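## Task

Every cardboard box on the shelf has a tag on the shelf edge directly beneath it, and a ticket at the desk's front edge names three of those tags. Get the three boxes whose tags are on the ticket onto the desk. They count only if they stay there without the robot supporting them. The robot tipping over or being left leaning fails the task.

## Robot and tools

ROBOT. A Hello Robot Stretch 3 with one arm. The two-wheel base (0.33 m long, 0.34 m wide) can only drive straight or spin in place, never sideways. It pivots about the point midway between the drive wheels, 0.05 m behind the front edge. A lift slides the arm up and down a mast, and the arm telescopes out to the robot's RIGHT. At the arm's end is a wrist (yaw, pitch, roll) with a two-finger gripper. To move the gripper forward or back, drive the base. Stowed (arm in, wrist folded), the robot sweeps a 0.28 m radius when turning. An unfolded, level wrist reaches past that circle. The head pans and tilts and carries head_camera and nav_camera. wrist_camera rides on the gripper.

FRAMES. Base frame: origin on the floor between the drive wheels, x forward, y left, z up. hand_pose is given in this frame, at the point where the closed fingertips meet. The odometry frame is the base frame at the scene's start. Heading is positive to the left, from -3.142 to 3.142.

execute_actions. The argument is "actions", a list run in order. An empty list just returns the state and one image per camera. Each action is {"robot": ..., "steps": n, "until": ...}. steps runs from 1 to 450 at 30 per second and defaults to 1. {"steps": n} alone only waits. A command may hold:
- "base": exactly one of two offsets, measured from where the base stands when that command starts. translate_m is in metres, positive forward, |d| at most 1. rotate_rad is in radians, positive counter-clockwise (left), |d| at most 3.2.
- "joints": a map from joint name to one absolute target each. Joints left out keep their goals. Ranges: lift_m 0 to 1.1 (arm height). arm_m 0 to 0.52 (extension). wrist_yaw_rad -1.345 to 4.42 (0 along the arm, positive toward the front, 3.0 folded over the base). wrist_pitch_rad -1.57 to 0.451 (0 level, negative tips down). wrist_roll_rad -2.911 to 2.911 (0 fingers side by side). gripper_m -0.089 to 0.179 (higher is wider; the real fingertip gap is about 0.007 less when nearly shut, 0.025 less wide open, and zero below 0.007). head_pan_rad -3.953 to 1.73 (0 forward, positive left, -1.57 looks along the arm). head_tilt_rad -1.53 to 0.419 (negative looks down).
- "contact_limits": {"arm_m": effort % from 1 to 100}, applied to that arm motion. Lower values stop sooner; too low stops at once. It lasts until the next arm_m command and is capped at a maximum.
Instead of one command, "robot" may hold a list of up to 8 commands, optionally with {"pause_s": s} (s at most 15). Each command starts when everything in the one before has ended "done" (for base and gripper, "off_target" also passes). {"robot": {"stop": true}} brakes everything and clears the queue. Motions keep running after the action ends and while you think. A new command takes over at once and discards the rest of an older queue. If any number is invalid, the whole call is rejected.
"until" ends the action early. {"robot": {"status": "ended"}} waits until nothing moves and no queue runs. Fields can also be tested with pairs like [">", 0.3] or status words. Numbers are compared as printed: three decimals, four for base values. {"any": {"status": "ended"}} fires when any one motion ends.

zoom_image: camera (head_camera, nav_camera or wrist_camera) and region [x0, y0, x1, y1] in pixels of that camera's latest image. The region is at most 504 by 504, with the top-left corner at (0, 0).

finished_scene: {"scene": current scene number}. This is final, so let all motion settle first. The result reports success and gives the next task.

RESULTS. base_status shows progress and goal in brackets. joint_goals and joint_status list each joint. Status words: moving, done, off_target (stopped away from its goal, possibly still pushing), contact_stop (arm or lift hit something and went slack), time_out, stopped, not_commanded, torque_fault. measured_speeds come from the encoders. refusals, queue and queue_left describe the latest queue. Lines starting refused:, dropped: or replaced: explain goals that were skipped or interrupted, counting from 0. on_its_own appears when the robot changed a goal itself, a joint is slack or off, a motor strains at rest, or the base leans 3 degrees or more. lidar_m gives 12 distances in 30-degree sectors: 1st ahead, then counter-clockwise (4th left, 7th behind, 10th right). It scans a plane 0.17 m above the floor, and "-" means nothing was seen. wrist_depth_mm and head_depth_mm are 7x7 grids of median depth; the head image is sideways. base_tilt is in degrees, forward and right positive, with a fixed bias of up to about 4. motor_effort is in percent, with the peak in brackets; readings are biased and noisy.

GRIPPER. To grasp, command a value below the object's width. To let go, open to at least 0.02 above where the fingertips made contact. Neither the reading nor "done" proves you are holding something. Squeezing hard triggers a stall guard that eases off, so items may slip.

SPEED. The base is fast only when stowed: lift_m under 0.30, arm_m under 0.03 and wrist_yaw_rad above 2.54. Otherwise it is held to 0.10 m/s and 0.63 rad/s.

AVOID. Fold or unfold the wrist only with lift_m between 0.32 and 0.95, wrist_pitch_rad -0.4 and roll near 0. Once folded, the lift may drop to 0.25. With yaw below -0.4, keep pitch at -0.5 or lower. Pushing on something rigid with the gripper above about 0.45 m can tip the robot, and a second push after a contact_stop is worse. Don't drive while gripping or pushing something that cannot move. If the base snags (backing up is riskiest), reverse the last move in small steps, pull the gripper free, and lower lift_m to about 0.2 if it stays tilted. Long strain switches a wrist servo off for 10 s. Drops, slams and hard pushes count against you, and loose items may get nudged now and then.

Each tool is called after "Emit:" as name([rows], argument=value, ...), one row to a line, values as JSON.

## Session

Emit:
execute_actions(actions=[])

Scene clock: 0.00 s.
robot.base_odometry: x=+0.000 y=+0.000 heading=+0.000 (m, m, rad; robot's odometry frame)
robot.turned_by_wheels: +0.000 (rad since the last result)
robot.turned_by_imu: +0.000 (rad since the last result)
robot.base_tilt: forward=-1.7 right=+1.3 (deg)
robot.lidar_m: 2.26 1.98 1.99 2.32 2.72 2.45 2.06 1.79 1.79 1.86 1.46 1.64
robot.head_depth_mm: 1963 2163 2191 2140 2159 2162 2081 / 1977 2343 2335 2388 2345 2367 2021 / 2006 2616 2616 2581 2600 2619 2032 / 1998 2727 2784 2799 2826 2769 2010 / 2010 2451 2487 2558 2550 2568 2009 / 2041 2230 2257 2294 2357 2370 1992 / 1956 2019 2030 2062 2111 2127 1945
robot.base_status: not_commanded
robot.joint_positions: lift_m=+0.540 arm_m=+0.002 wrist_yaw_rad=+3.099 wrist_pitch_rad=-0.460 wrist_roll_rad=+0.016 gripper_m=+0.037 head_pan_rad=+0.011 head_tilt_rad=-0.022
robot.joint_goals: lift_m=+0.540 arm_m=+0.002 wrist_yaw_rad=+3.099 wrist_pitch_rad=-0.460 wrist_roll_rad=+0.016 gripper_m=+0.037 head_pan_rad=+0.011 head_tilt_rad=-0.022
robot.joint_status: lift_m=not_commanded arm_m=not_commanded wrist_yaw_rad=not_commanded wrist_pitch_rad=not_commanded wrist_roll_rad=not_commanded gripper_m=not_commanded head_pan_rad=not_commanded head_tilt_rad=not_commanded
robot.measured_speeds: translate_m=+0.000 rotate_rad=+0.000 lift_m=+0.000 arm_m=+0.000 wrist_yaw_rad=+0.000 wrist_pitch_rad=+0.000 wrist_roll_rad=+0.000 head_pan_rad=+0.000 head_tilt_rad=+0.000
robot: refusals=0 queue=idle queue_left=0
robot.motor_effort: left_wheel=+0 right_wheel=-1 lift_m=+23 arm_m=+0 wrist_yaw_rad=+1 wrist_pitch_rad=+4 wrist_roll_rad=+0 gripper_m=+0 head_pan_rad=+0 head_tilt_rad=+2 (%)
robot.hand_pose: x=-0.0119 y=+0.0714 z=+0.5432 quat_wxyz=(+0.177, +0.697, +0.145, +0.679) (m; robot's base frame)
robot.wrist_depth_mm: - - - - - - - / - - - - - - - / - - - - - - - / - - - - - - - / 930 927 903 889 890 839 811 / 806 787 778 754 - 738 705 / 696 685 666 665 648 639 638
pictures: head_camera (sideways: a quarter turn clockwise sets it upright), nav_camera (sideways: a quarter turn counterclockwise sets it upright), wrist_camera
Images, in order (width x height): head_camera 896x504, nav_camera 672x504, wrist_camera 644x364.

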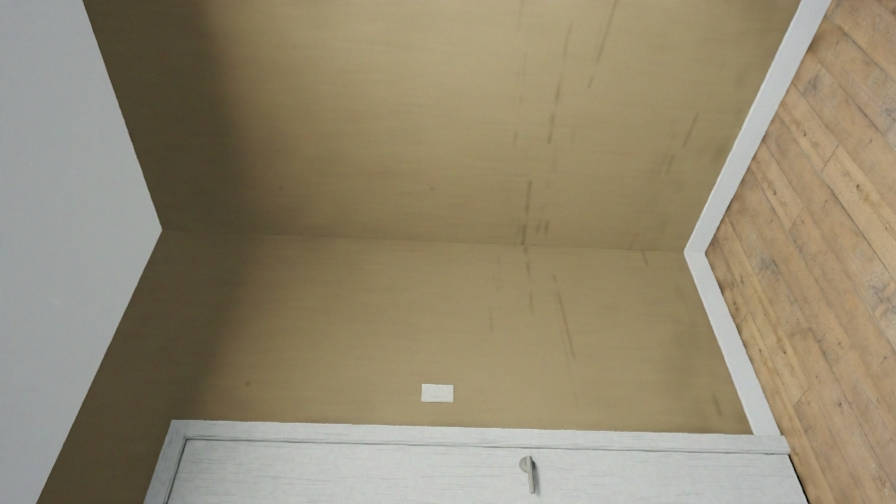

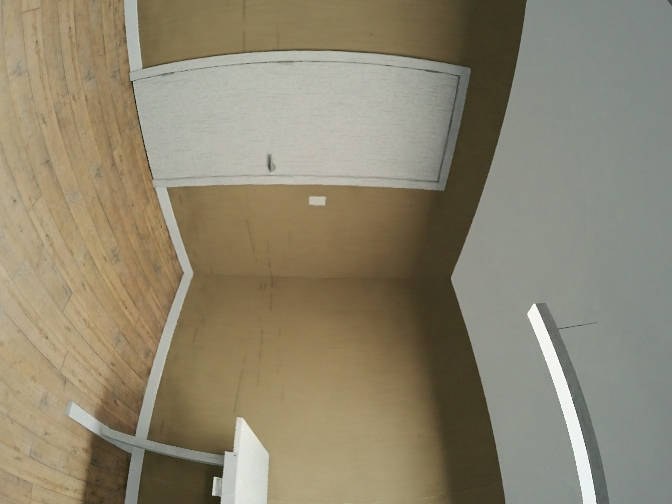

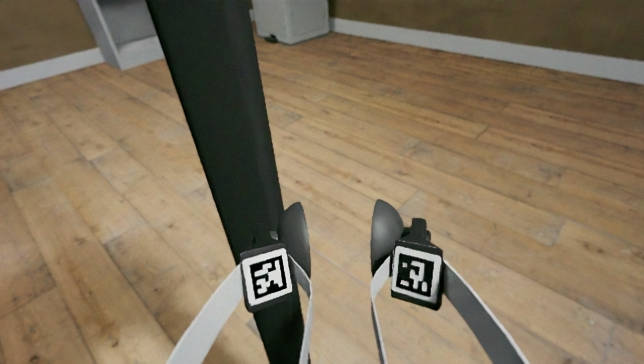

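Emit:
execute_actions([
  {"robot":{"joints":{"head_pan_rad":-0.95,"head_tilt_rad":-0.4}},"steps":100,"until":{"robot":{"status":"ended"}}},
])

Emit:
execute_actions([
  {"robot":{"joints":{"head_pan_rad":-2.4,"head_tilt_rad":-0.3}},"steps":100,"until":{"robot":{"status":"ended"}}},
])

Emit:
execute_actions([
  {"robot":{"joints":{"head_pan_rad":-3.9}},"steps":100,"until":{"robot":{"status":"ended"}}},
])

Scene clock: 5.43 s.
robot.base_odometry: x=+0.000 y=+0.000 heading=+0.000 (m, m, rad; robot's odometry frame)
robot.turned_by_wheels: +0.000 (rad since the last result)
robot.turned_by_imu: +0.001 (rad since the last result)
robot.base_tilt: forward=-1.7 right=+1.2 (deg)
robot.lidar_m: 2.26 1.97 2.00 2.31 2.72 2.44 2.07 1.78 1.79 1.86 1.47 1.64
robot.head_depth_mm: 1848 2008 1925 2329 2174 1717 1378 / 1816 1979 1893 2321 2148 1709 1369 / 1778 1939 1861 1870 2220 1691 1366 / 1745 1903 1816 2259 2131 1686 1357 / 1714 1878 1773 2233 2187 1664 1350 / 1710 1860 1539 2188 2184 1655 1340 / 1675 1818 1497 2104 1982 1652 1334
robot.base_status: not_commanded
robot.joint_positions: lift_m=+0.540 arm_m=+0.002 wrist_yaw_rad=+3.099 wrist_pitch_rad=-0.460 wrist_roll_rad=+0.016 gripper_m=+0.037 head_pan_rad=-0.943 head_tilt_rad=-0.395
robot.joint_goals: lift_m=+0.540 arm_m=+0.002 wrist_yaw_rad=+3.099 wrist_pitch_rad=-0.460 wrist_roll_rad=+0.016 gripper_m=+0.037 head_pan_rad=-0.950 head_tilt_rad=-0.400
robot.joint_status: lift_m=not_commanded arm_m=not_commanded wrist_yaw_rad=not_commanded wrist_pitch_rad=not_commanded wrist_roll_rad=not_commanded gripper_m=not_commanded head_pan_rad=done head_tilt_rad=done
robot.measured_speeds: translate_m=+0.000 rotate_rad=+0.000 lift_m=+0.000 arm_m=+0.000 wrist_yaw_rad=+0.000 wrist_pitch_rad=+0.000 wrist_roll_rad=+0.000 head_pan_rad=+0.000 head_tilt_rad=+0.000
robot: refusals=0 queue=done queue_left=0
robot.motor_effort: left_wheel=-1(1) right_wheel=+0(0) lift_m=+23(23) arm_m=+0(0) wrist_yaw_rad=+0(1) wrist_pitch_rad=+4(4) wrist_roll_rad=+0(0) gripper_m=+2(0) head_pan_rad=-4(49) head_tilt_rad=-2(26) (%)
robot.hand_pose: x=-0.0119 y=+0.0714 z=+0.5432 quat_wxyz=(+0.177, +0.697, +0.145, +0.679) (m; robot's base frame)
robot.wrist_depth_mm: - - - - - - - / - - - - - - - / - - - - - - - / - - - - - - - / 960 920 917 877 866 862 827 / 802 793 768 751 - 734 712 / 686 689 667 657 654 633 628
pictures: head_camera (sideways: a quarter turn clockwise sets it upright), nav_camera (sideways: a quarter turn counterclockwise sets it upright), wrist_camera
Images, in order (width x height): head_camera 896x504, nav_camera 672x504, wrist_camera 644x364.

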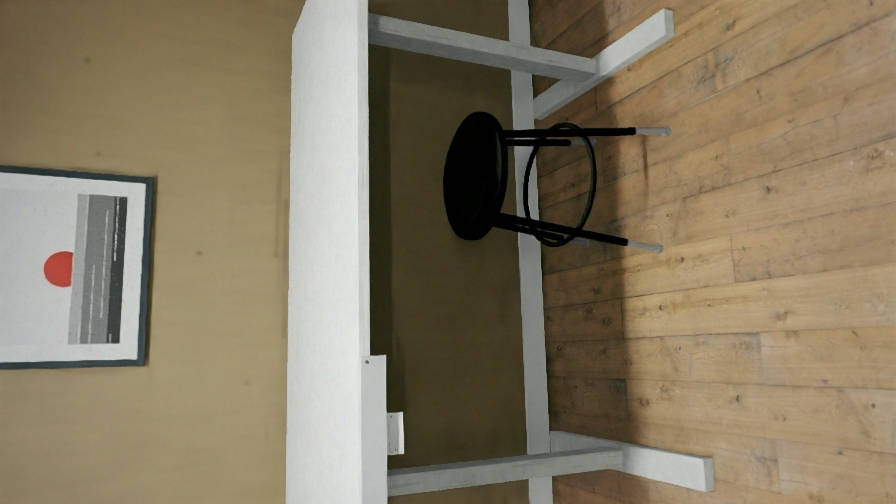

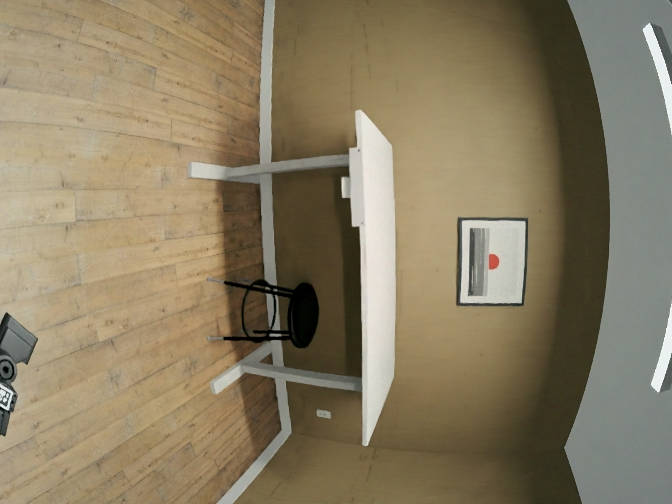

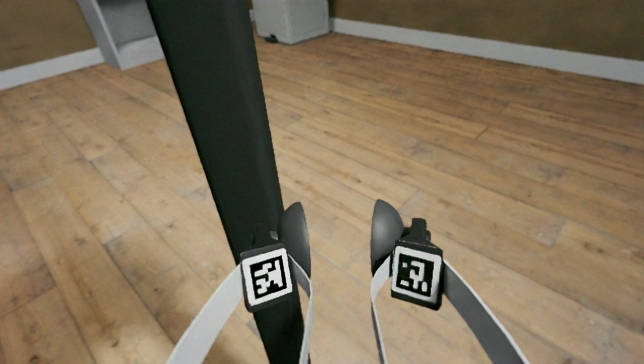

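Scene clock: 6.70 s.
robot.base_odometry: x=+0.000 y=+0.000 heading=+0.000 (m, m, rad; robot's odometry frame)
robot.turned_by_wheels: +0.000 (rad since the last result)
robot.turned_by_imu: +0.000 (rad since the last result)
robot.base_tilt: forward=-1.7 right=+1.3 (deg)
robot.lidar_m: 2.26 1.98 1.99 2.31 2.71 2.44 2.06 1.78 1.79 1.86 1.47 1.64
robot.head_depth_mm: 1556 1655 1754 1901 2059 1890 1474 / 1537 1652 1759 1896 2054 1870 1464 / 1539 1637 1763 1876 2018 1855 1459 / 1533 1634 1738 1863 2032 1837 1451 / 1531 1619 1738 1867 2019 1837 1440 / 1518 1628 1726 1836 2013 1822 1446 / 1515 1615 1697 1858 2003 1813 1429
robot.base_status: not_commanded
robot.joint_positions: lift_m=+0.540 arm_m=+0.002 wrist_yaw_rad=+3.099 wrist_pitch_rad=-0.460 wrist_roll_rad=+0.016 gripper_m=+0.037 head_pan_rad=-2.393 head_tilt_rad=-0.310
robot.joint_goals: lift_m=+0.540 arm_m=+0.002 wrist_yaw_rad=+3.099 wrist_pitch_rad=-0.460 wrist_roll_rad=+0.016 gripper_m=+0.037 head_pan_rad=-2.400 head_tilt_rad=-0.300
robot.joint_status: lift_m=not_commanded arm_m=not_commanded wrist_yaw_rad=not_commanded wrist_pitch_rad=not_commanded wrist_roll_rad=not_commanded gripper_m=not_commanded head_pan_rad=done head_tilt_rad=done
robot.measured_speeds: translate_m=+0.000 rotate_rad=+0.000 lift_m=+0.000 arm_m=+0.000 wrist_yaw_rad=+0.000 wrist_pitch_rad=+0.000 wrist_roll_rad=+0.000 head_pan_rad=+0.000 head_tilt_rad=+0.000
robot: refusals=0 queue=done queue_left=0
robot.motor_effort: left_wheel=-1(1) right_wheel=+0(0) lift_m=+22(22) arm_m=+0(0) wrist_yaw_rad=+0(1) wrist_pitch_rad=+4(4) wrist_roll_rad=+0(0) gripper_m=+1(1) head_pan_rad=-4(50) head_tilt_rad=+5(16) (%)
robot.hand_pose: x=-0.0119 y=+0.0714 z=+0.5432 quat_wxyz=(+0.177, +0.697, +0.145, +0.679) (m; robot's base frame)
robot.wrist_depth_mm: - - - - - - - / - - - - - - - / - - - - - - - / - - - - - - - / 953 920 898 871 876 840 831 / 796 785 772 759 - 735 713 / 698 689 671 666 664 638 632
pictures: head_camera (sideways: a quarter turn clockwise sets it upright), nav_camera (sideways: a quarter turn counterclockwise sets it upright), wrist_camera
Images, in order (width x height): head_camera 896x504, nav_camera 672x504, wrist_camera 644x364.

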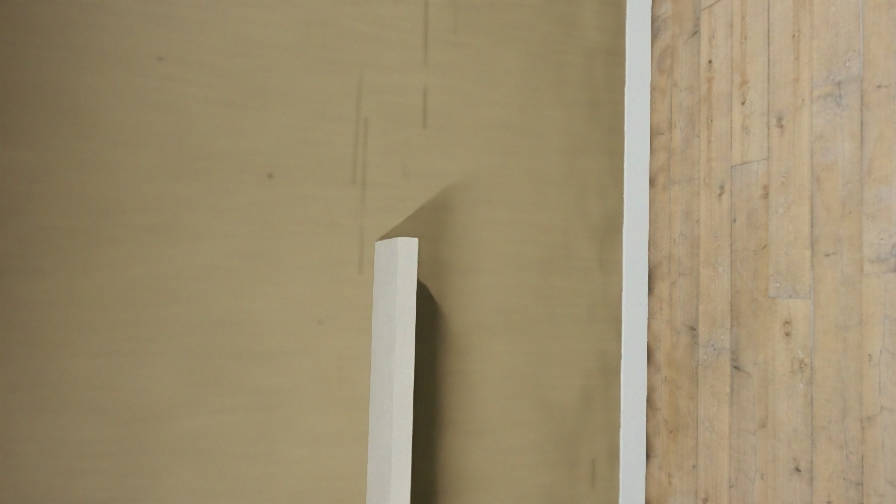

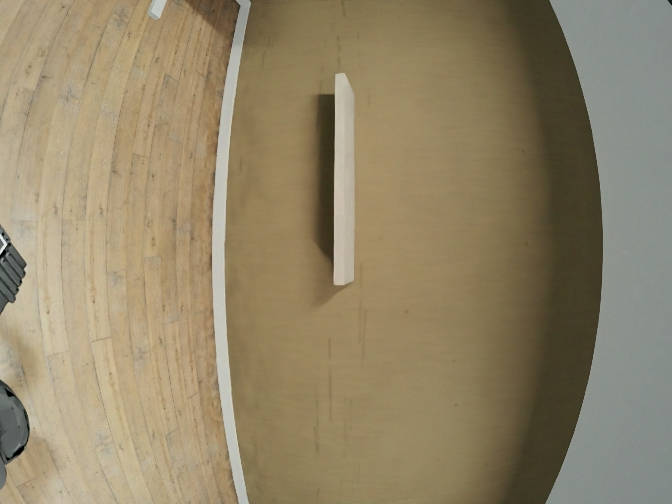

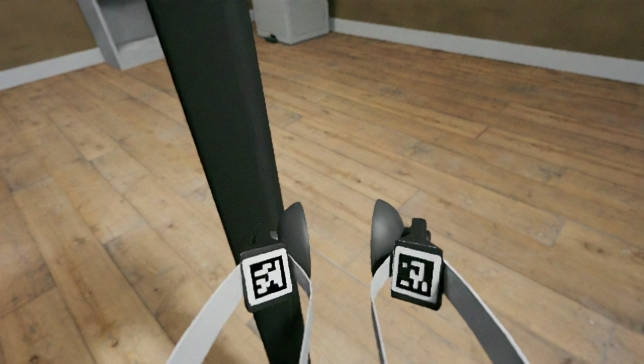

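Scene clock: 8.00 s.
robot.base_odometry: x=+0.000 y=+0.000 heading=+0.000 (m, m, rad; robot's odometry frame)
robot.turned_by_wheels: +0.000 (rad since the last result)
robot.turned_by_imu: +0.000 (rad since the last result)
robot.base_tilt: forward=-1.6 right=+1.2 (deg)
robot.lidar_m: 2.26 1.98 2.00 2.31 2.71 2.44 2.06 1.79 1.79 1.86 1.46 1.64
robot.head_depth_mm: - - - - - - - / 2335 2476 2655 - - - - / 2351 2464 2645 2877 2564 1874 1468 / 2388 2505 2697 2909 2510 1831 1450 / 2357 2494 2676 2860 2501 1840 1449 / 2372 2503 2675 2792 2493 1816 1433 / 2392 2528 2661 2765 2474 1823 1418
robot.base_status: not_commanded
robot.joint_positions: lift_m=+0.540 arm_m=+0.002 wrist_yaw_rad=+3.099 wrist_pitch_rad=-0.460 wrist_roll_rad=+0.016 gripper_m=+0.037 head_pan_rad=-3.893 head_tilt_rad=-0.310
robot.joint_goals: lift_m=+0.540 arm_m=+0.002 wrist_yaw_rad=+3.099 wrist_pitch_rad=-0.460 wrist_roll_rad=+0.016 gripper_m=+0.037 head_pan_rad=-3.900 head_tilt_rad=-0.300
robot.joint_status: lift_m=not_commanded arm_m=not_commanded wrist_yaw_rad=not_commanded wrist_pitch_rad=not_commanded wrist_roll_rad=not_commanded gripper_m=not_commanded head_pan_rad=done head_tilt_rad=done
robot.measured_speeds: translate_m=+0.000 rotate_rad=+0.000 lift_m=+0.000 arm_m=+0.000 wrist_yaw_rad=+0.000 wrist_pitch_rad=+0.000 wrist_roll_rad=+0.000 head_pan_rad=+0.000 head_tilt_rad=+0.000
robot: refusals=0 queue=done queue_left=0
robot.motor_effort: left_wheel=-1(1) right_wheel=+0(1) lift_m=+23(23) arm_m=-1(0) wrist_yaw_rad=+0(1) wrist_pitch_rad=+4(4) wrist_roll_rad=+0(0) gripper_m=+0(0) head_pan_rad=-4(48) head_tilt_rad=+4(5) (%)
robot.hand_pose: x=-0.0119 y=+0.0714 z=+0.5432 quat_wxyz=(+0.177, +0.697, +0.145, +0.679) (m; robot's base frame)
robot.wrist_depth_mm: - - - - - - - / - - - - - - - / - - - - - - - / - - - - - - - / 936 927 901 880 878 850 824 / 804 798 780 754 - 728 716 / 701 689 673 667 657 638 630
pictures: head_camera (sideways: a quarter turn clockwise sets it upright), nav_camera (sideways: a quarter turn counterclockwise sets it upright), wrist_camera
Images, in order (width x height): head_camera 896x504, nav_camera 672x504, wrist_camera 644x364.

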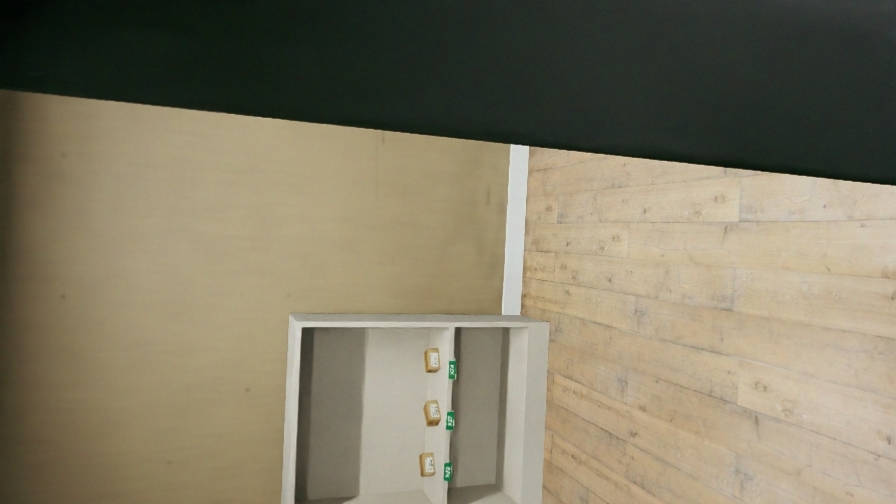

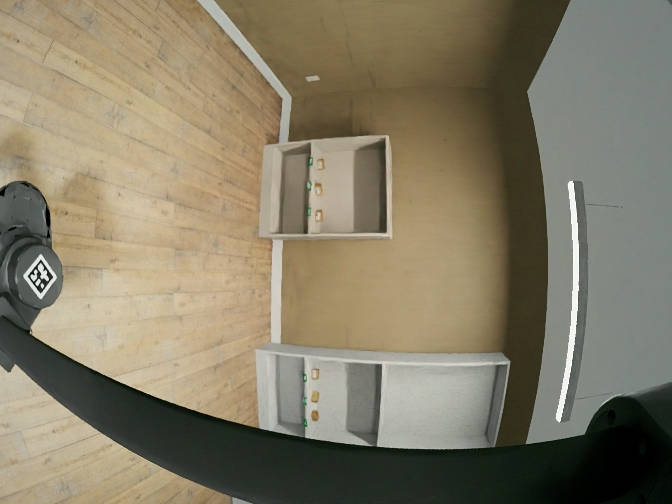

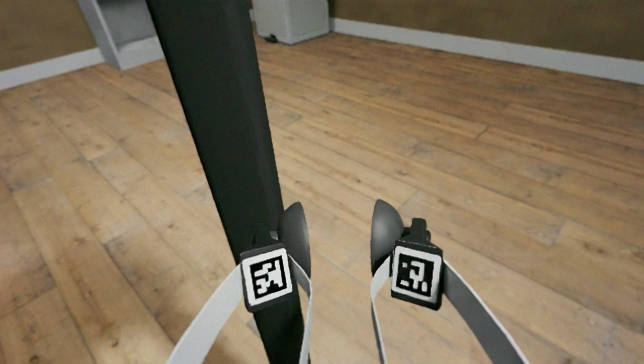

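Emit:
execute_actions([
  {"robot":{"joints":{"wrist_yaw_rad":0.95,"wrist_pitch_rad":-0.4,"head_pan_rad":-0.7}},"steps":150,"until":{"robot":{"status":"ended"}}},
  {"robot":{"joints":{"wrist_pitch_rad":0.0}},"steps":150,"until":{"robot":{"status":"ended"}}},
])

Emit:
zoom_image(camera="wrist_camera", region=[220,100,420,230])

Scene clock: 15.63 s.
robot.base_odometry: x=+0.000 y=+0.000 heading=+0.000 (m, m, rad; robot's odometry frame)
robot.turned_by_wheels: +0.000 (rad since the last result)
robot.turned_by_imu: +0.001 (rad since the last result)
robot.base_tilt: forward=-1.6 right=+1.2 (deg)
robot.lidar_m: 2.26 1.98 1.99 2.32 2.71 2.44 2.06 1.78 1.78 1.86 1.47 1.64
robot.head_depth_mm: 1732 1824 1940 2129 1772 1874 1463 / 1733 1826 1971 2141 2221 1803 1468 / 1763 1855 1965 2117 2289 1862 1464 / 1781 1883 1977 2179 2285 1847 1444 / 1779 1911 1997 1697 2217 1830 1440 / 1800 1916 2049 2208 2329 1826 1439 / 1817 1933 2054 2225 2335 1821 1424
robot.base_status: not_commanded
robot.joint_positions: lift_m=+0.540 arm_m=+0.002 wrist_yaw_rad=+0.954 wrist_pitch_rad=-0.025 wrist_roll_rad=+0.016 gripper_m=+0.037 head_pan_rad=-0.707 head_tilt_rad=-0.310
robot.joint_goals: lift_m=+0.540 arm_m=+0.002 wrist_yaw_rad=+0.950 wrist_pitch_rad=+0.000 wrist_roll_rad=+0.016 gripper_m=+0.037 head_pan_rad=-0.700 head_tilt_rad=-0.300
robot.joint_status: lift_m=not_commanded arm_m=not_commanded wrist_yaw_rad=done wrist_pitch_rad=done wrist_roll_rad=not_commanded gripper_m=not_commanded head_pan_rad=done head_tilt_rad=done
robot.measured_speeds: translate_m=+0.000 rotate_rad=+0.000 lift_m=+0.000 arm_m=+0.000 wrist_yaw_rad=+0.000 wrist_pitch_rad=+0.000 wrist_roll_rad=+0.000 head_pan_rad=+0.000 head_tilt_rad=+0.000
robot: refusals=0 queue=done queue_left=0
robot.motor_effort: left_wheel=-1(1) right_wheel=+0(0) lift_m=+24(23) arm_m=-1(0) wrist_yaw_rad=-3(0) wrist_pitch_rad=+8(7) wrist_roll_rad=+0(0) gripper_m=+0(2) head_pan_rad=+4(52) head_tilt_rad=+5(5) (%)
robot.hand_pose: x=+0.1870 y=-0.2952 z=+0.6481 quat_wxyz=(+0.627, +0.335, -0.629, +0.314) (m; robot's base frame)
robot.wrist_depth_mm: - - - - - - - / - - - - - - - / - - - - - - - / - - - - - - - / - - - - - - - / - - - - - - - / - - - - - - 971
pictures: head_camera (sideways: a quarter turn clockwise sets it upright), nav_camera (sideways: a quarter turn counterclockwise sets it upright), wrist_camera
Images, in order (width x height): head_camera 896x504, nav_camera 672x504, wrist_camera 644x364.

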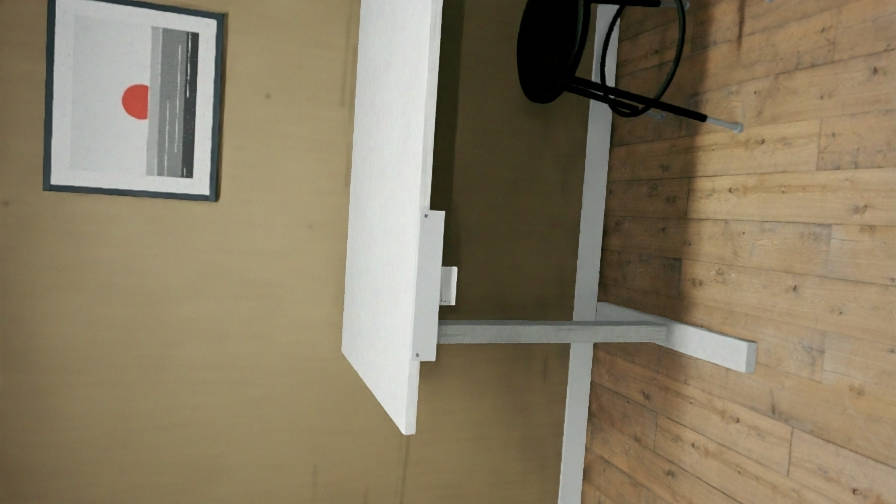

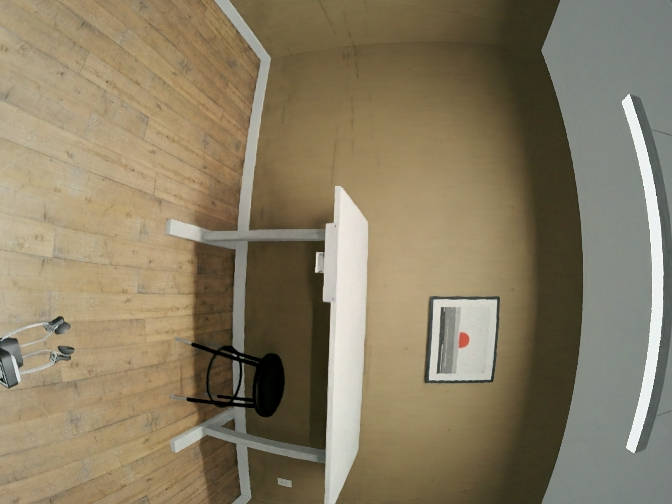

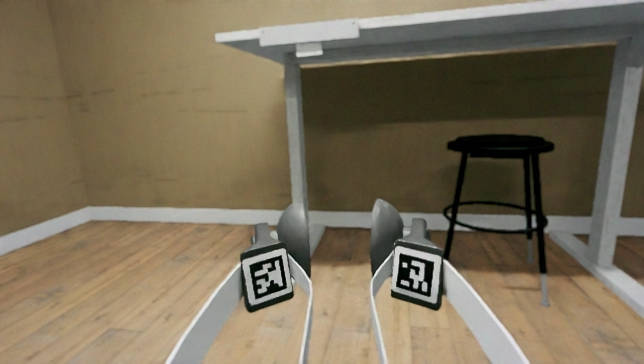

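Region (220, 100, 420, 230) of wrist_camera's 644x364 image, scaled by 2.520; it fills the top 328 rows of this view, and the rest is white.

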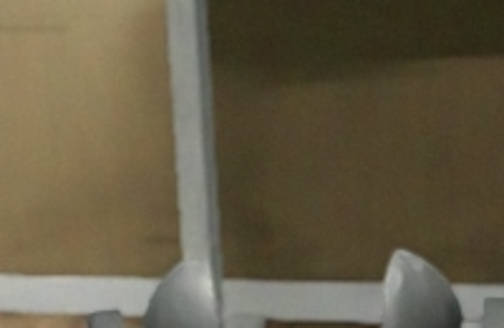

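Emit:
execute_actions([
  {"robot":[{"base":{"rotate_rad":-0.6},"joints":{"wrist_yaw_rad":1.7,"lift_m":0.8,"head_pan_rad":0,"head_tilt_rad":-0.55}},{"base":{"translate_m":0.75}}],"steps":450,"until":{"robot":{"status":"ended"}}},
])

Scene clock: 35.47 s.
robot.base_odometry: x=+0.619 y=-0.423 heading=-0.600 (m, m, rad; robot's odometry frame)
robot.turned_by_wheels: -0.600 (rad since the last result)
robot.turned_by_imu: -0.592 (rad since the last result)
robot.base_tilt: forward=-1.8 right=+1.4 (deg)
robot.lidar_m: 0.89 1.49 1.84 1.83 2.07 2.92 3.22 2.33 1.94 1.93 0.98 0.83
robot.head_depth_mm: 1051 1155 983 661 1649 1506 1281 / 1079 1185 970 653 1683 1490 1278 / 1096 1211 957 651 1671 1497 1242 / 1113 1237 942 645 1619 1413 1240 / 1143 1261 934 667 1761 1475 1202 / 1159 1284 1412 696 1794 1457 1228 / 1181 1305 1489 1646 1802 1458 1218
robot.base_status: done (translate_m +0.7500 of +0.7500)
robot.joint_positions: lift_m=+0.799 arm_m=+0.002 wrist_yaw_rad=+1.696 wrist_pitch_rad=-0.023 wrist_roll_rad=+0.016 gripper_m=+0.037 head_pan_rad=-0.007 head_tilt_rad=-0.543
robot.joint_goals: lift_m=+0.800 arm_m=+0.002 wrist_yaw_rad=+1.700 wrist_pitch_rad=+0.000 wrist_roll_rad=+0.016 gripper_m=+0.037 head_pan_rad=+0.000 head_tilt_rad=-0.550
robot.joint_status: lift_m=done arm_m=not_commanded wrist_yaw_rad=done wrist_pitch_rad=done wrist_roll_rad=not_commanded gripper_m=not_commanded head_pan_rad=done head_tilt_rad=done
robot.measured_speeds: translate_m=+0.000 rotate_rad=+0.000 lift_m=+0.000 arm_m=+0.000 wrist_yaw_rad=+0.000 wrist_pitch_rad=+0.000 wrist_roll_rad=+0.000 head_pan_rad=+0.000 head_tilt_rad=+0.000
robot: refusals=0 queue=done queue_left=0
robot.motor_effort: left_wheel=+1(6) right_wheel=-1(4) lift_m=+32(33) arm_m=-1(0) wrist_yaw_rad=+2(3) wrist_pitch_rad=+7(8) wrist_roll_rad=+0(0) gripper_m=+0(1) head_pan_rad=+4(45) head_tilt_rad=-3(21) (%)
robot.hand_pose: x=+0.2322 y=-0.1153 z=+0.9082 quat_wxyz=(+0.470, +0.540, -0.465, +0.521) (m; robot's base frame)
robot.wrist_depth_mm: - - - - - - 912 / - - - - - - 942 / - - - 439 396 452 369 / - - - - - - - / - - - - - - - / - - - - - - - / - - - - - - -
pictures: head_camera (sideways: a quarter turn clockwise sets it upright), nav_camera (sideways: a quarter turn counterclockwise sets it upright), wrist_camera
Images, in order (width x height): head_camera 896x504, nav_camera 672x504, wrist_camera 644x364.

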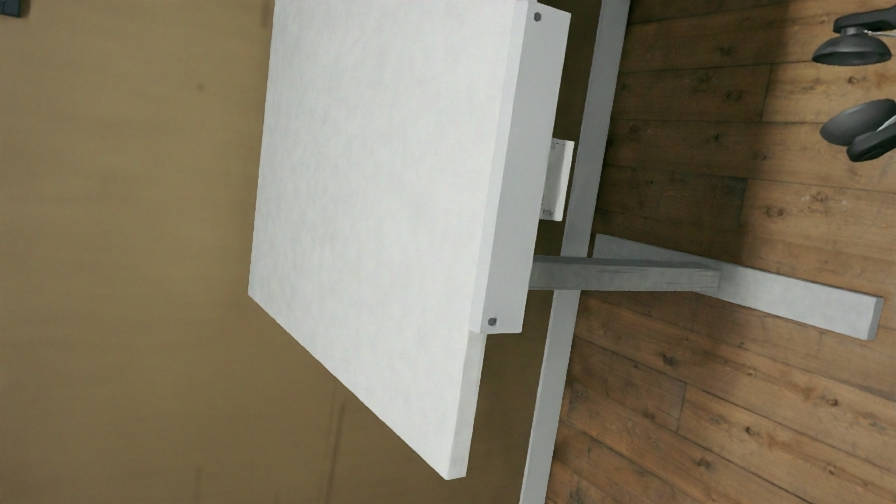

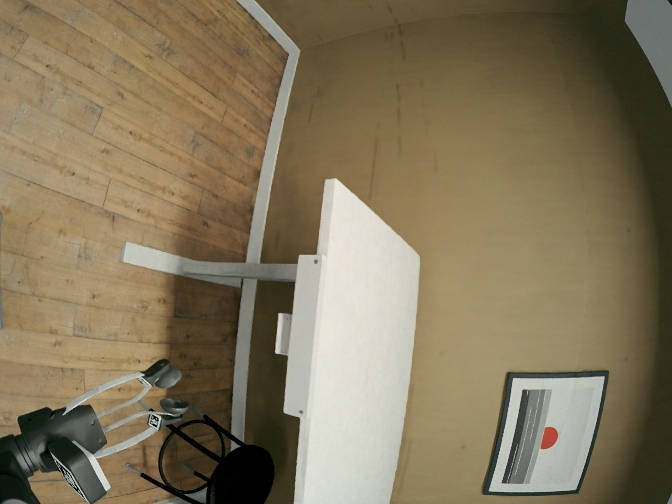

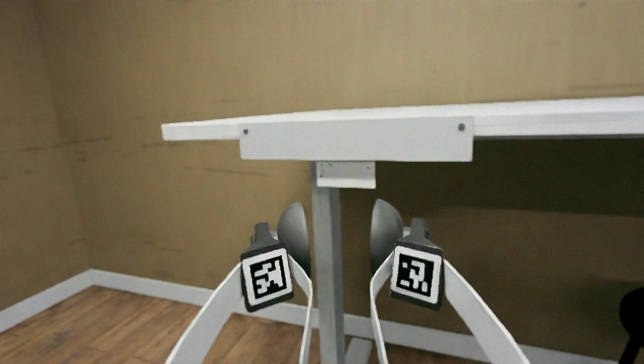

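Emit:
execute_actions([
  {"robot":[{"base":{"rotate_rad":0.09},"joints":{"gripper_m":0.17,"lift_m":0.735,"head_tilt_rad":-0.8}},{"base":{"translate_m":0.15}}],"steps":450,"until":{"robot":{"status":"ended"}}},
])

Scene clock: 47.30 s.
robot.base_odometry: x=+0.750 y=-0.497 heading=-0.510 (m, m, rad; robot's odometry frame)
robot.turned_by_wheels: +0.090 (rad since the last result)
robot.turned_by_imu: +0.091 (rad since the last result)
robot.base_tilt: forward=-1.6 right=+1.3 (deg)
robot.lidar_m: 0.74 1.40 1.79 1.79 2.12 3.03 3.36 2.26 1.97 1.97 0.74 1.19
robot.head_depth_mm: 948 768 583 469 1484 1300 1138 / 969 762 578 478 1457 1290 1134 / 988 755 575 490 1502 1296 1131 / 1022 748 570 500 1417 1280 1123 / 1088 1178 568 1680 1494 1278 1128 / 1125 1301 564 1709 1477 1274 1124 / 1157 1362 1594 1754 1474 1268 1119
robot.base_status: done (translate_m +0.1500 of +0.1500)
robot.joint_positions: lift_m=+0.736 arm_m=+0.002 wrist_yaw_rad=+1.697 wrist_pitch_rad=-0.023 wrist_roll_rad=+0.016 gripper_m=+0.170 head_pan_rad=-0.007 head_tilt_rad=-0.790
robot.joint_goals: lift_m=+0.735 arm_m=+0.002 wrist_yaw_rad=+1.700 wrist_pitch_rad=+0.000 wrist_roll_rad=+0.016 gripper_m=+0.170 head_pan_rad=+0.000 head_tilt_rad=-0.800
robot.joint_status: lift_m=done arm_m=not_commanded wrist_yaw_rad=done wrist_pitch_rad=done wrist_roll_rad=not_commanded gripper_m=done head_pan_rad=done head_tilt_rad=done
robot.measured_speeds: translate_m=+0.000 rotate_rad=+0.000 lift_m=+0.000 arm_m=+0.000 wrist_yaw_rad=+0.000 wrist_pitch_rad=+0.000 wrist_roll_rad=+0.000 head_pan_rad=+0.000 head_tilt_rad=+0.000
robot: refusals=0 queue=done queue_left=0
robot.motor_effort: left_wheel=-2(6) right_wheel=+2(4) lift_m=+12(31) arm_m=+0(1) wrist_yaw_rad=+3(3) wrist_pitch_rad=+7(7) wrist_roll_rad=+0(0) gripper_m=+1(83) head_pan_rad=+4(5) head_tilt_rad=-5(27) (%)
robot.hand_pose: x=+0.2323 y=-0.1152 z=+0.8444 quat_wxyz=(+0.470, +0.540, -0.465, +0.521) (m; robot's base frame)
robot.wrist_depth_mm: - - - - 920 222 196 / - - 312 271 243 217 199 / - - - 660 265 906 823 / - - - - - 943 847 / - - - - - - 857 / - - - - - - - / - - - - - - 957
pictures: head_camera (sideways: a quarter turn clockwise sets it upright), nav_camera (sideways: a quarter turn counterclockwise sets it upright), wrist_camera
Images, in order (width x height): head_camera 896x504, nav_camera 672x504, wrist_camera 644x364.

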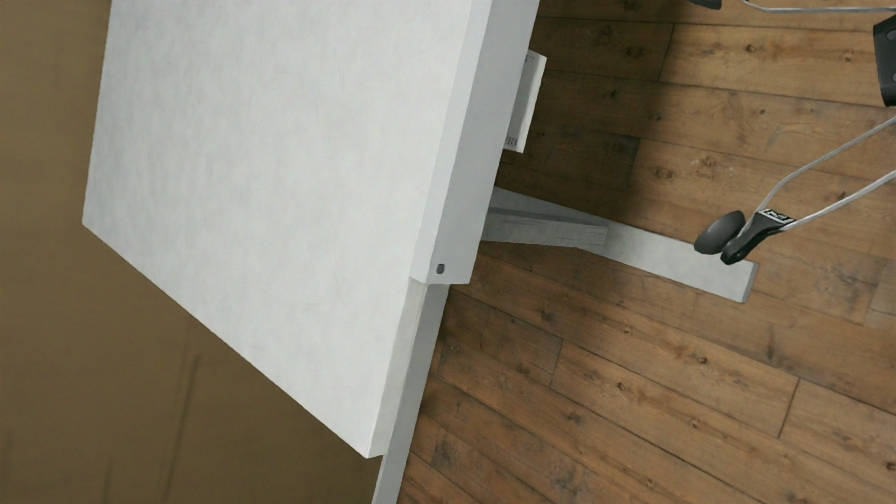

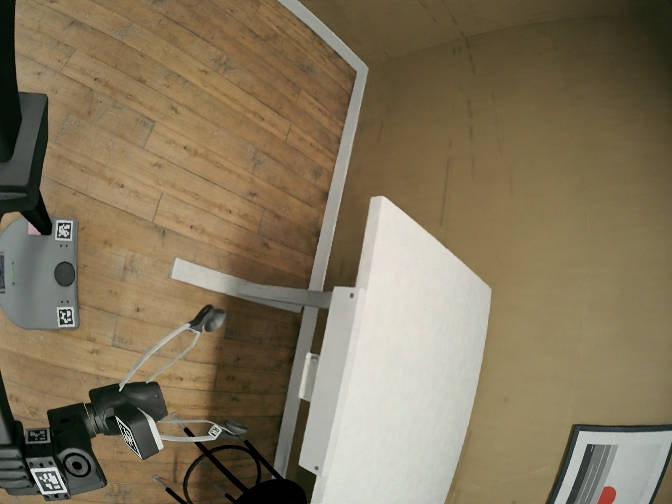

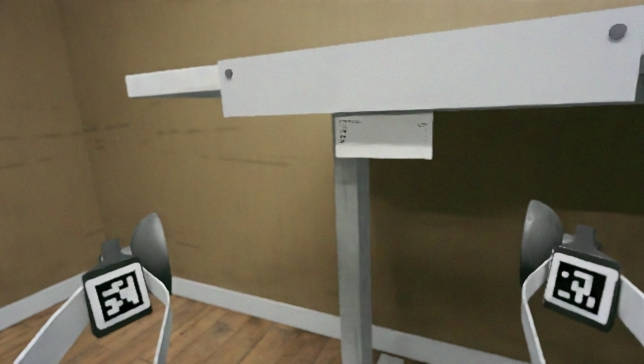

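Emit:
execute_actions([
  {"robot":[{"joints":{"wrist_yaw_rad":1.52,"lift_m":0.755}},{"base":{"translate_m":0.07}}],"steps":450,"until":{"robot":{"status":"ended"}}},
])

Scene clock: 53.43 s.
robot.base_odometry: x=+0.811 y=-0.531 heading=-0.510 (m, m, rad; robot's odometry frame)
robot.turned_by_wheels: +0.000 (rad since the last result)
robot.turned_by_imu: +0.001 (rad since the last result)
robot.base_tilt: forward=-1.6 right=+1.3 (deg)
robot.lidar_m: 0.67 1.32 1.76 1.77 2.10 3.09 3.41 2.28 1.99 0.90 0.70 1.12
robot.head_depth_mm: 906 769 581 468 421 1309 1160 / 928 762 578 467 433 1295 1134 / 948 753 573 464 1402 1290 1124 / 983 744 570 461 1276 1266 1126 / 1023 1130 566 473 1490 1278 1118 / 1050 1228 584 484 1482 1276 1120 / 1088 1280 1523 1668 1466 1271 1117
robot.base_status: done (translate_m +0.0700 of +0.0700)
robot.joint_positions: lift_m=+0.754 arm_m=+0.002 wrist_yaw_rad=+1.524 wrist_pitch_rad=-0.022 wrist_roll_rad=+0.016 gripper_m=+0.170 head_pan_rad=-0.007 head_tilt_rad=-0.790
robot.joint_goals: lift_m=+0.755 arm_m=+0.002 wrist_yaw_rad=+1.520 wrist_pitch_rad=+0.000 wrist_roll_rad=+0.016 gripper_m=+0.170 head_pan_rad=+0.000 head_tilt_rad=-0.800
robot.joint_status: lift_m=done arm_m=not_commanded wrist_yaw_rad=done wrist_pitch_rad=done wrist_roll_rad=not_commanded gripper_m=done head_pan_rad=done head_tilt_rad=done
robot.measured_speeds: translate_m=+0.000 rotate_rad=+0.000 lift_m=+0.000 arm_m=+0.000 wrist_yaw_rad=+0.000 wrist_pitch_rad=+0.000 wrist_roll_rad=+0.000 head_pan_rad=+0.000 head_tilt_rad=+0.000
robot: refusals=0 queue=done queue_left=0
robot.motor_effort: left_wheel=-3(5) right_wheel=+1(5) lift_m=+33(34) arm_m=+0(0) wrist_yaw_rad=-1(2) wrist_pitch_rad=+7(7) wrist_roll_rad=+0(0) gripper_m=+0(0) head_pan_rad=+4(4) head_tilt_rad=-5(5) (%)
robot.hand_pose: x=+0.2340 y=-0.1594 z=+0.8633 quat_wxyz=(+0.513, +0.498, -0.510, +0.478) (m; robot's base frame)
robot.wrist_depth_mm: - - - 948 874 813 761 / - 222 201 184 172 161 156 / - 224 207 191 179 167 423 / - - - 209 980 903 843 / - - - - - 943 861 / - - - - - 958 - / - - - - - - 931
pictures: head_camera (sideways: a quarter turn clockwise sets it upright), nav_camera (sideways: a quarter turn counterclockwise sets it upright), wrist_camera
Images, in order (width x height): head_camera 896x504, nav_camera 672x504, wrist_camera 644x364.

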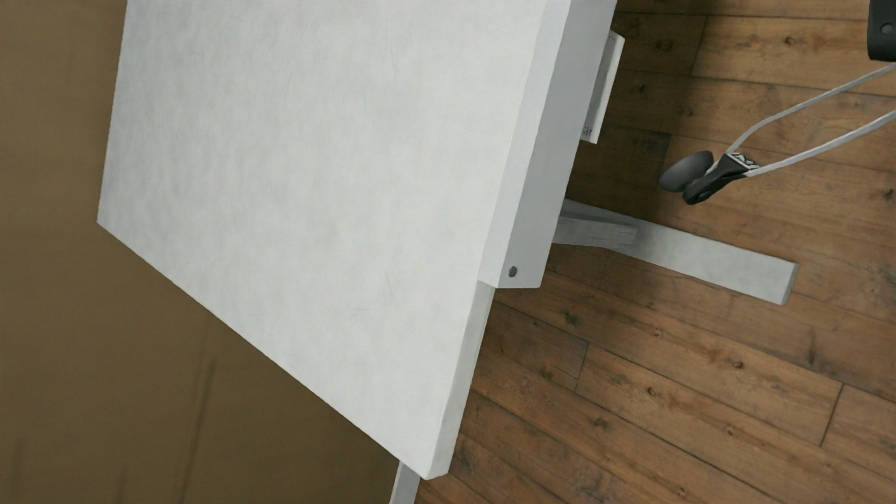

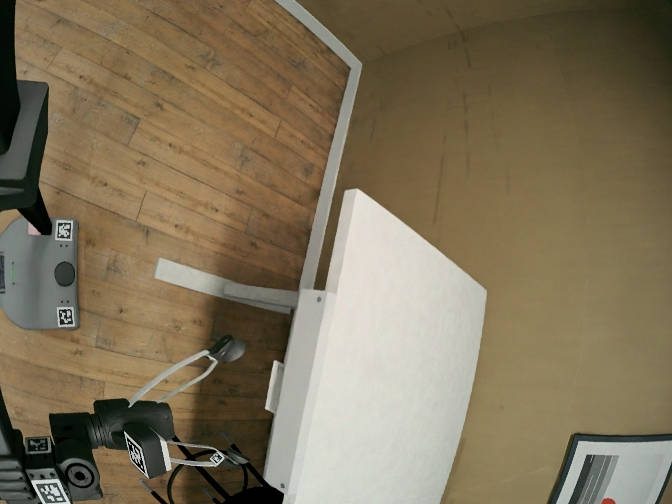

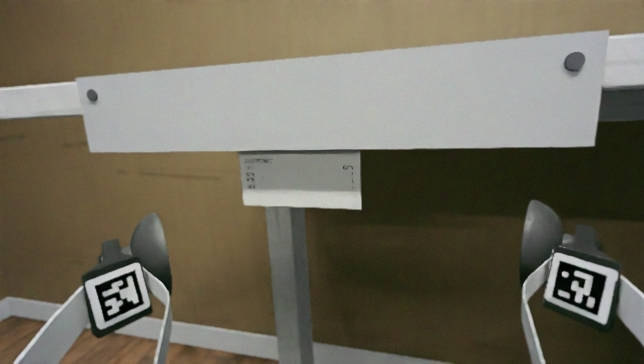

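It's just tiny print. Move closer, gripper beneath.

Emit:
execute_actions([
  {"robot":[{"joints":{"wrist_yaw_rad":1.65,"lift_m":0.72}},{"base":{"translate_m":0.1}}],"steps":450,"until":{"robot":{"status":"ended"}}},
])

Scene clock: 63.43 s.
robot.base_odometry: x=+0.898 y=-0.580 heading=-0.510 (m, m, rad; robot's odometry frame)
robot.turned_by_wheels: +0.000 (rad since the last result)
robot.turned_by_imu: +0.001 (rad since the last result)
robot.base_tilt: forward=-1.6 right=+1.2 (deg)
robot.lidar_m: 0.57 1.21 1.73 1.74 2.07 3.15 3.51 2.31 2.02 0.89 0.66 1.03
robot.head_depth_mm: 826 764 581 469 393 352 1161 / 852 757 577 468 391 359 1139 / 876 753 575 464 390 378 1135 / 903 749 571 461 388 1166 1113 / 935 1060 569 459 395 1284 1126 / 957 1118 1295 457 412 1275 1117 / 996 1165 1402 1609 1382 1263 1113
robot.base_status: done (translate_m +0.1000 of +0.1000)
robot.joint_positions: lift_m=+0.721 arm_m=+0.002 wrist_yaw_rad=+1.646 wrist_pitch_rad=-0.022 wrist_roll_rad=+0.016 gripper_m=+0.170 head_pan_rad=-0.007 head_tilt_rad=-0.790
robot.joint_goals: lift_m=+0.720 arm_m=+0.002 wrist_yaw_rad=+1.650 wrist_pitch_rad=+0.000 wrist_roll_rad=+0.016 gripper_m=+0.170 head_pan_rad=+0.000 head_tilt_rad=-0.800
robot.joint_status: lift_m=done arm_m=not_commanded wrist_yaw_rad=done wrist_pitch_rad=done wrist_roll_rad=not_commanded gripper_m=done head_pan_rad=done head_tilt_rad=done
robot.measured_speeds: translate_m=+0.000 rotate_rad=+0.000 lift_m=+0.000 arm_m=+0.000 wrist_yaw_rad=+0.000 wrist_pitch_rad=+0.000 wrist_roll_rad=+0.000 head_pan_rad=+0.000 head_tilt_rad=+0.000
robot: refusals=0 queue=done queue_left=0
robot.motor_effort: left_wheel=-3(4) right_wheel=+1(4) lift_m=+12(31) arm_m=+0(0) wrist_yaw_rad=+3(4) wrist_pitch_rad=+7(7) wrist_roll_rad=+0(0) gripper_m=+1(2) head_pan_rad=+4(5) head_tilt_rad=-5(5) (%)
robot.hand_pose: x=+0.2336 y=-0.1281 z=+0.8294 quat_wxyz=(+0.483, +0.528, -0.479, +0.509) (m; robot's base frame)
robot.wrist_depth_mm: 133 119 105 94 85 78 72 / 142 127 113 104 94 92 329 / - - - 111 99 753 716 / - - - 117 104 799 736 / - - - 584 906 842 738 / - - - 594 940 874 - / - - - - - 890 820
pictures: head_camera (sideways: a quarter turn clockwise sets it upright), nav_camera (sideways: a quarter turn counterclockwise sets it upright), wrist_camera
Images, in order (width x height): head_camera 896x504, nav_camera 672x504, wrist_camera 644x364.

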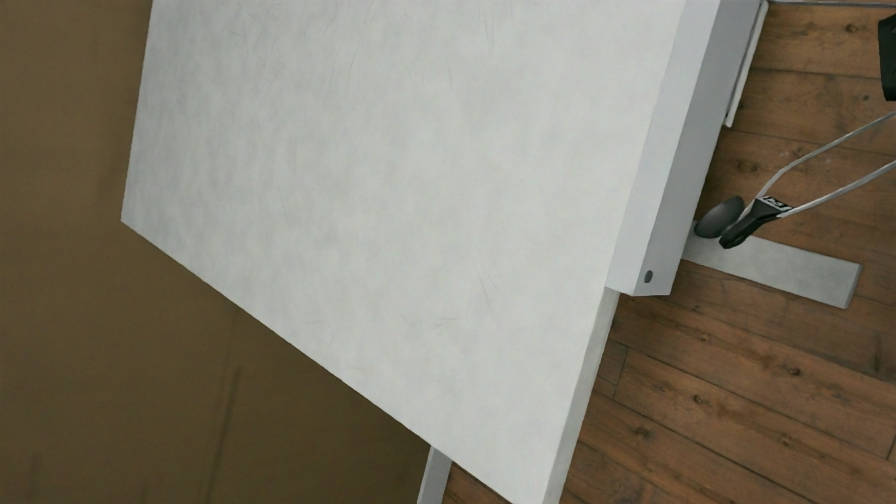

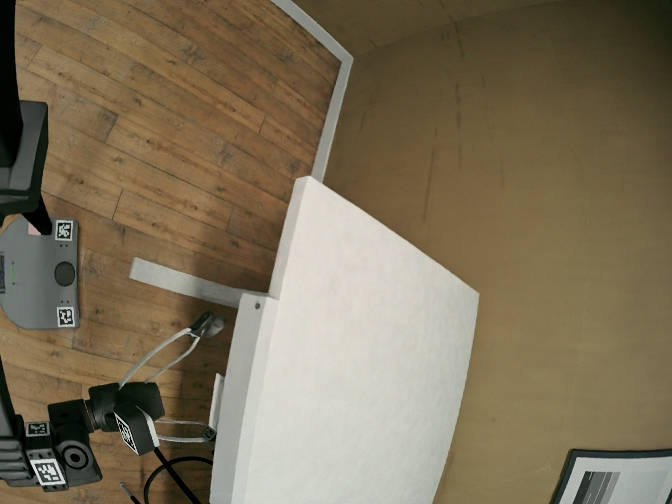

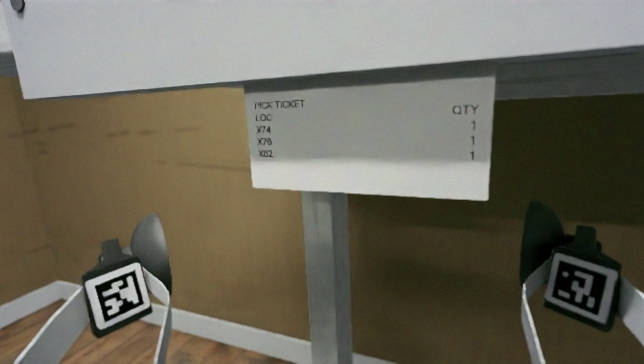

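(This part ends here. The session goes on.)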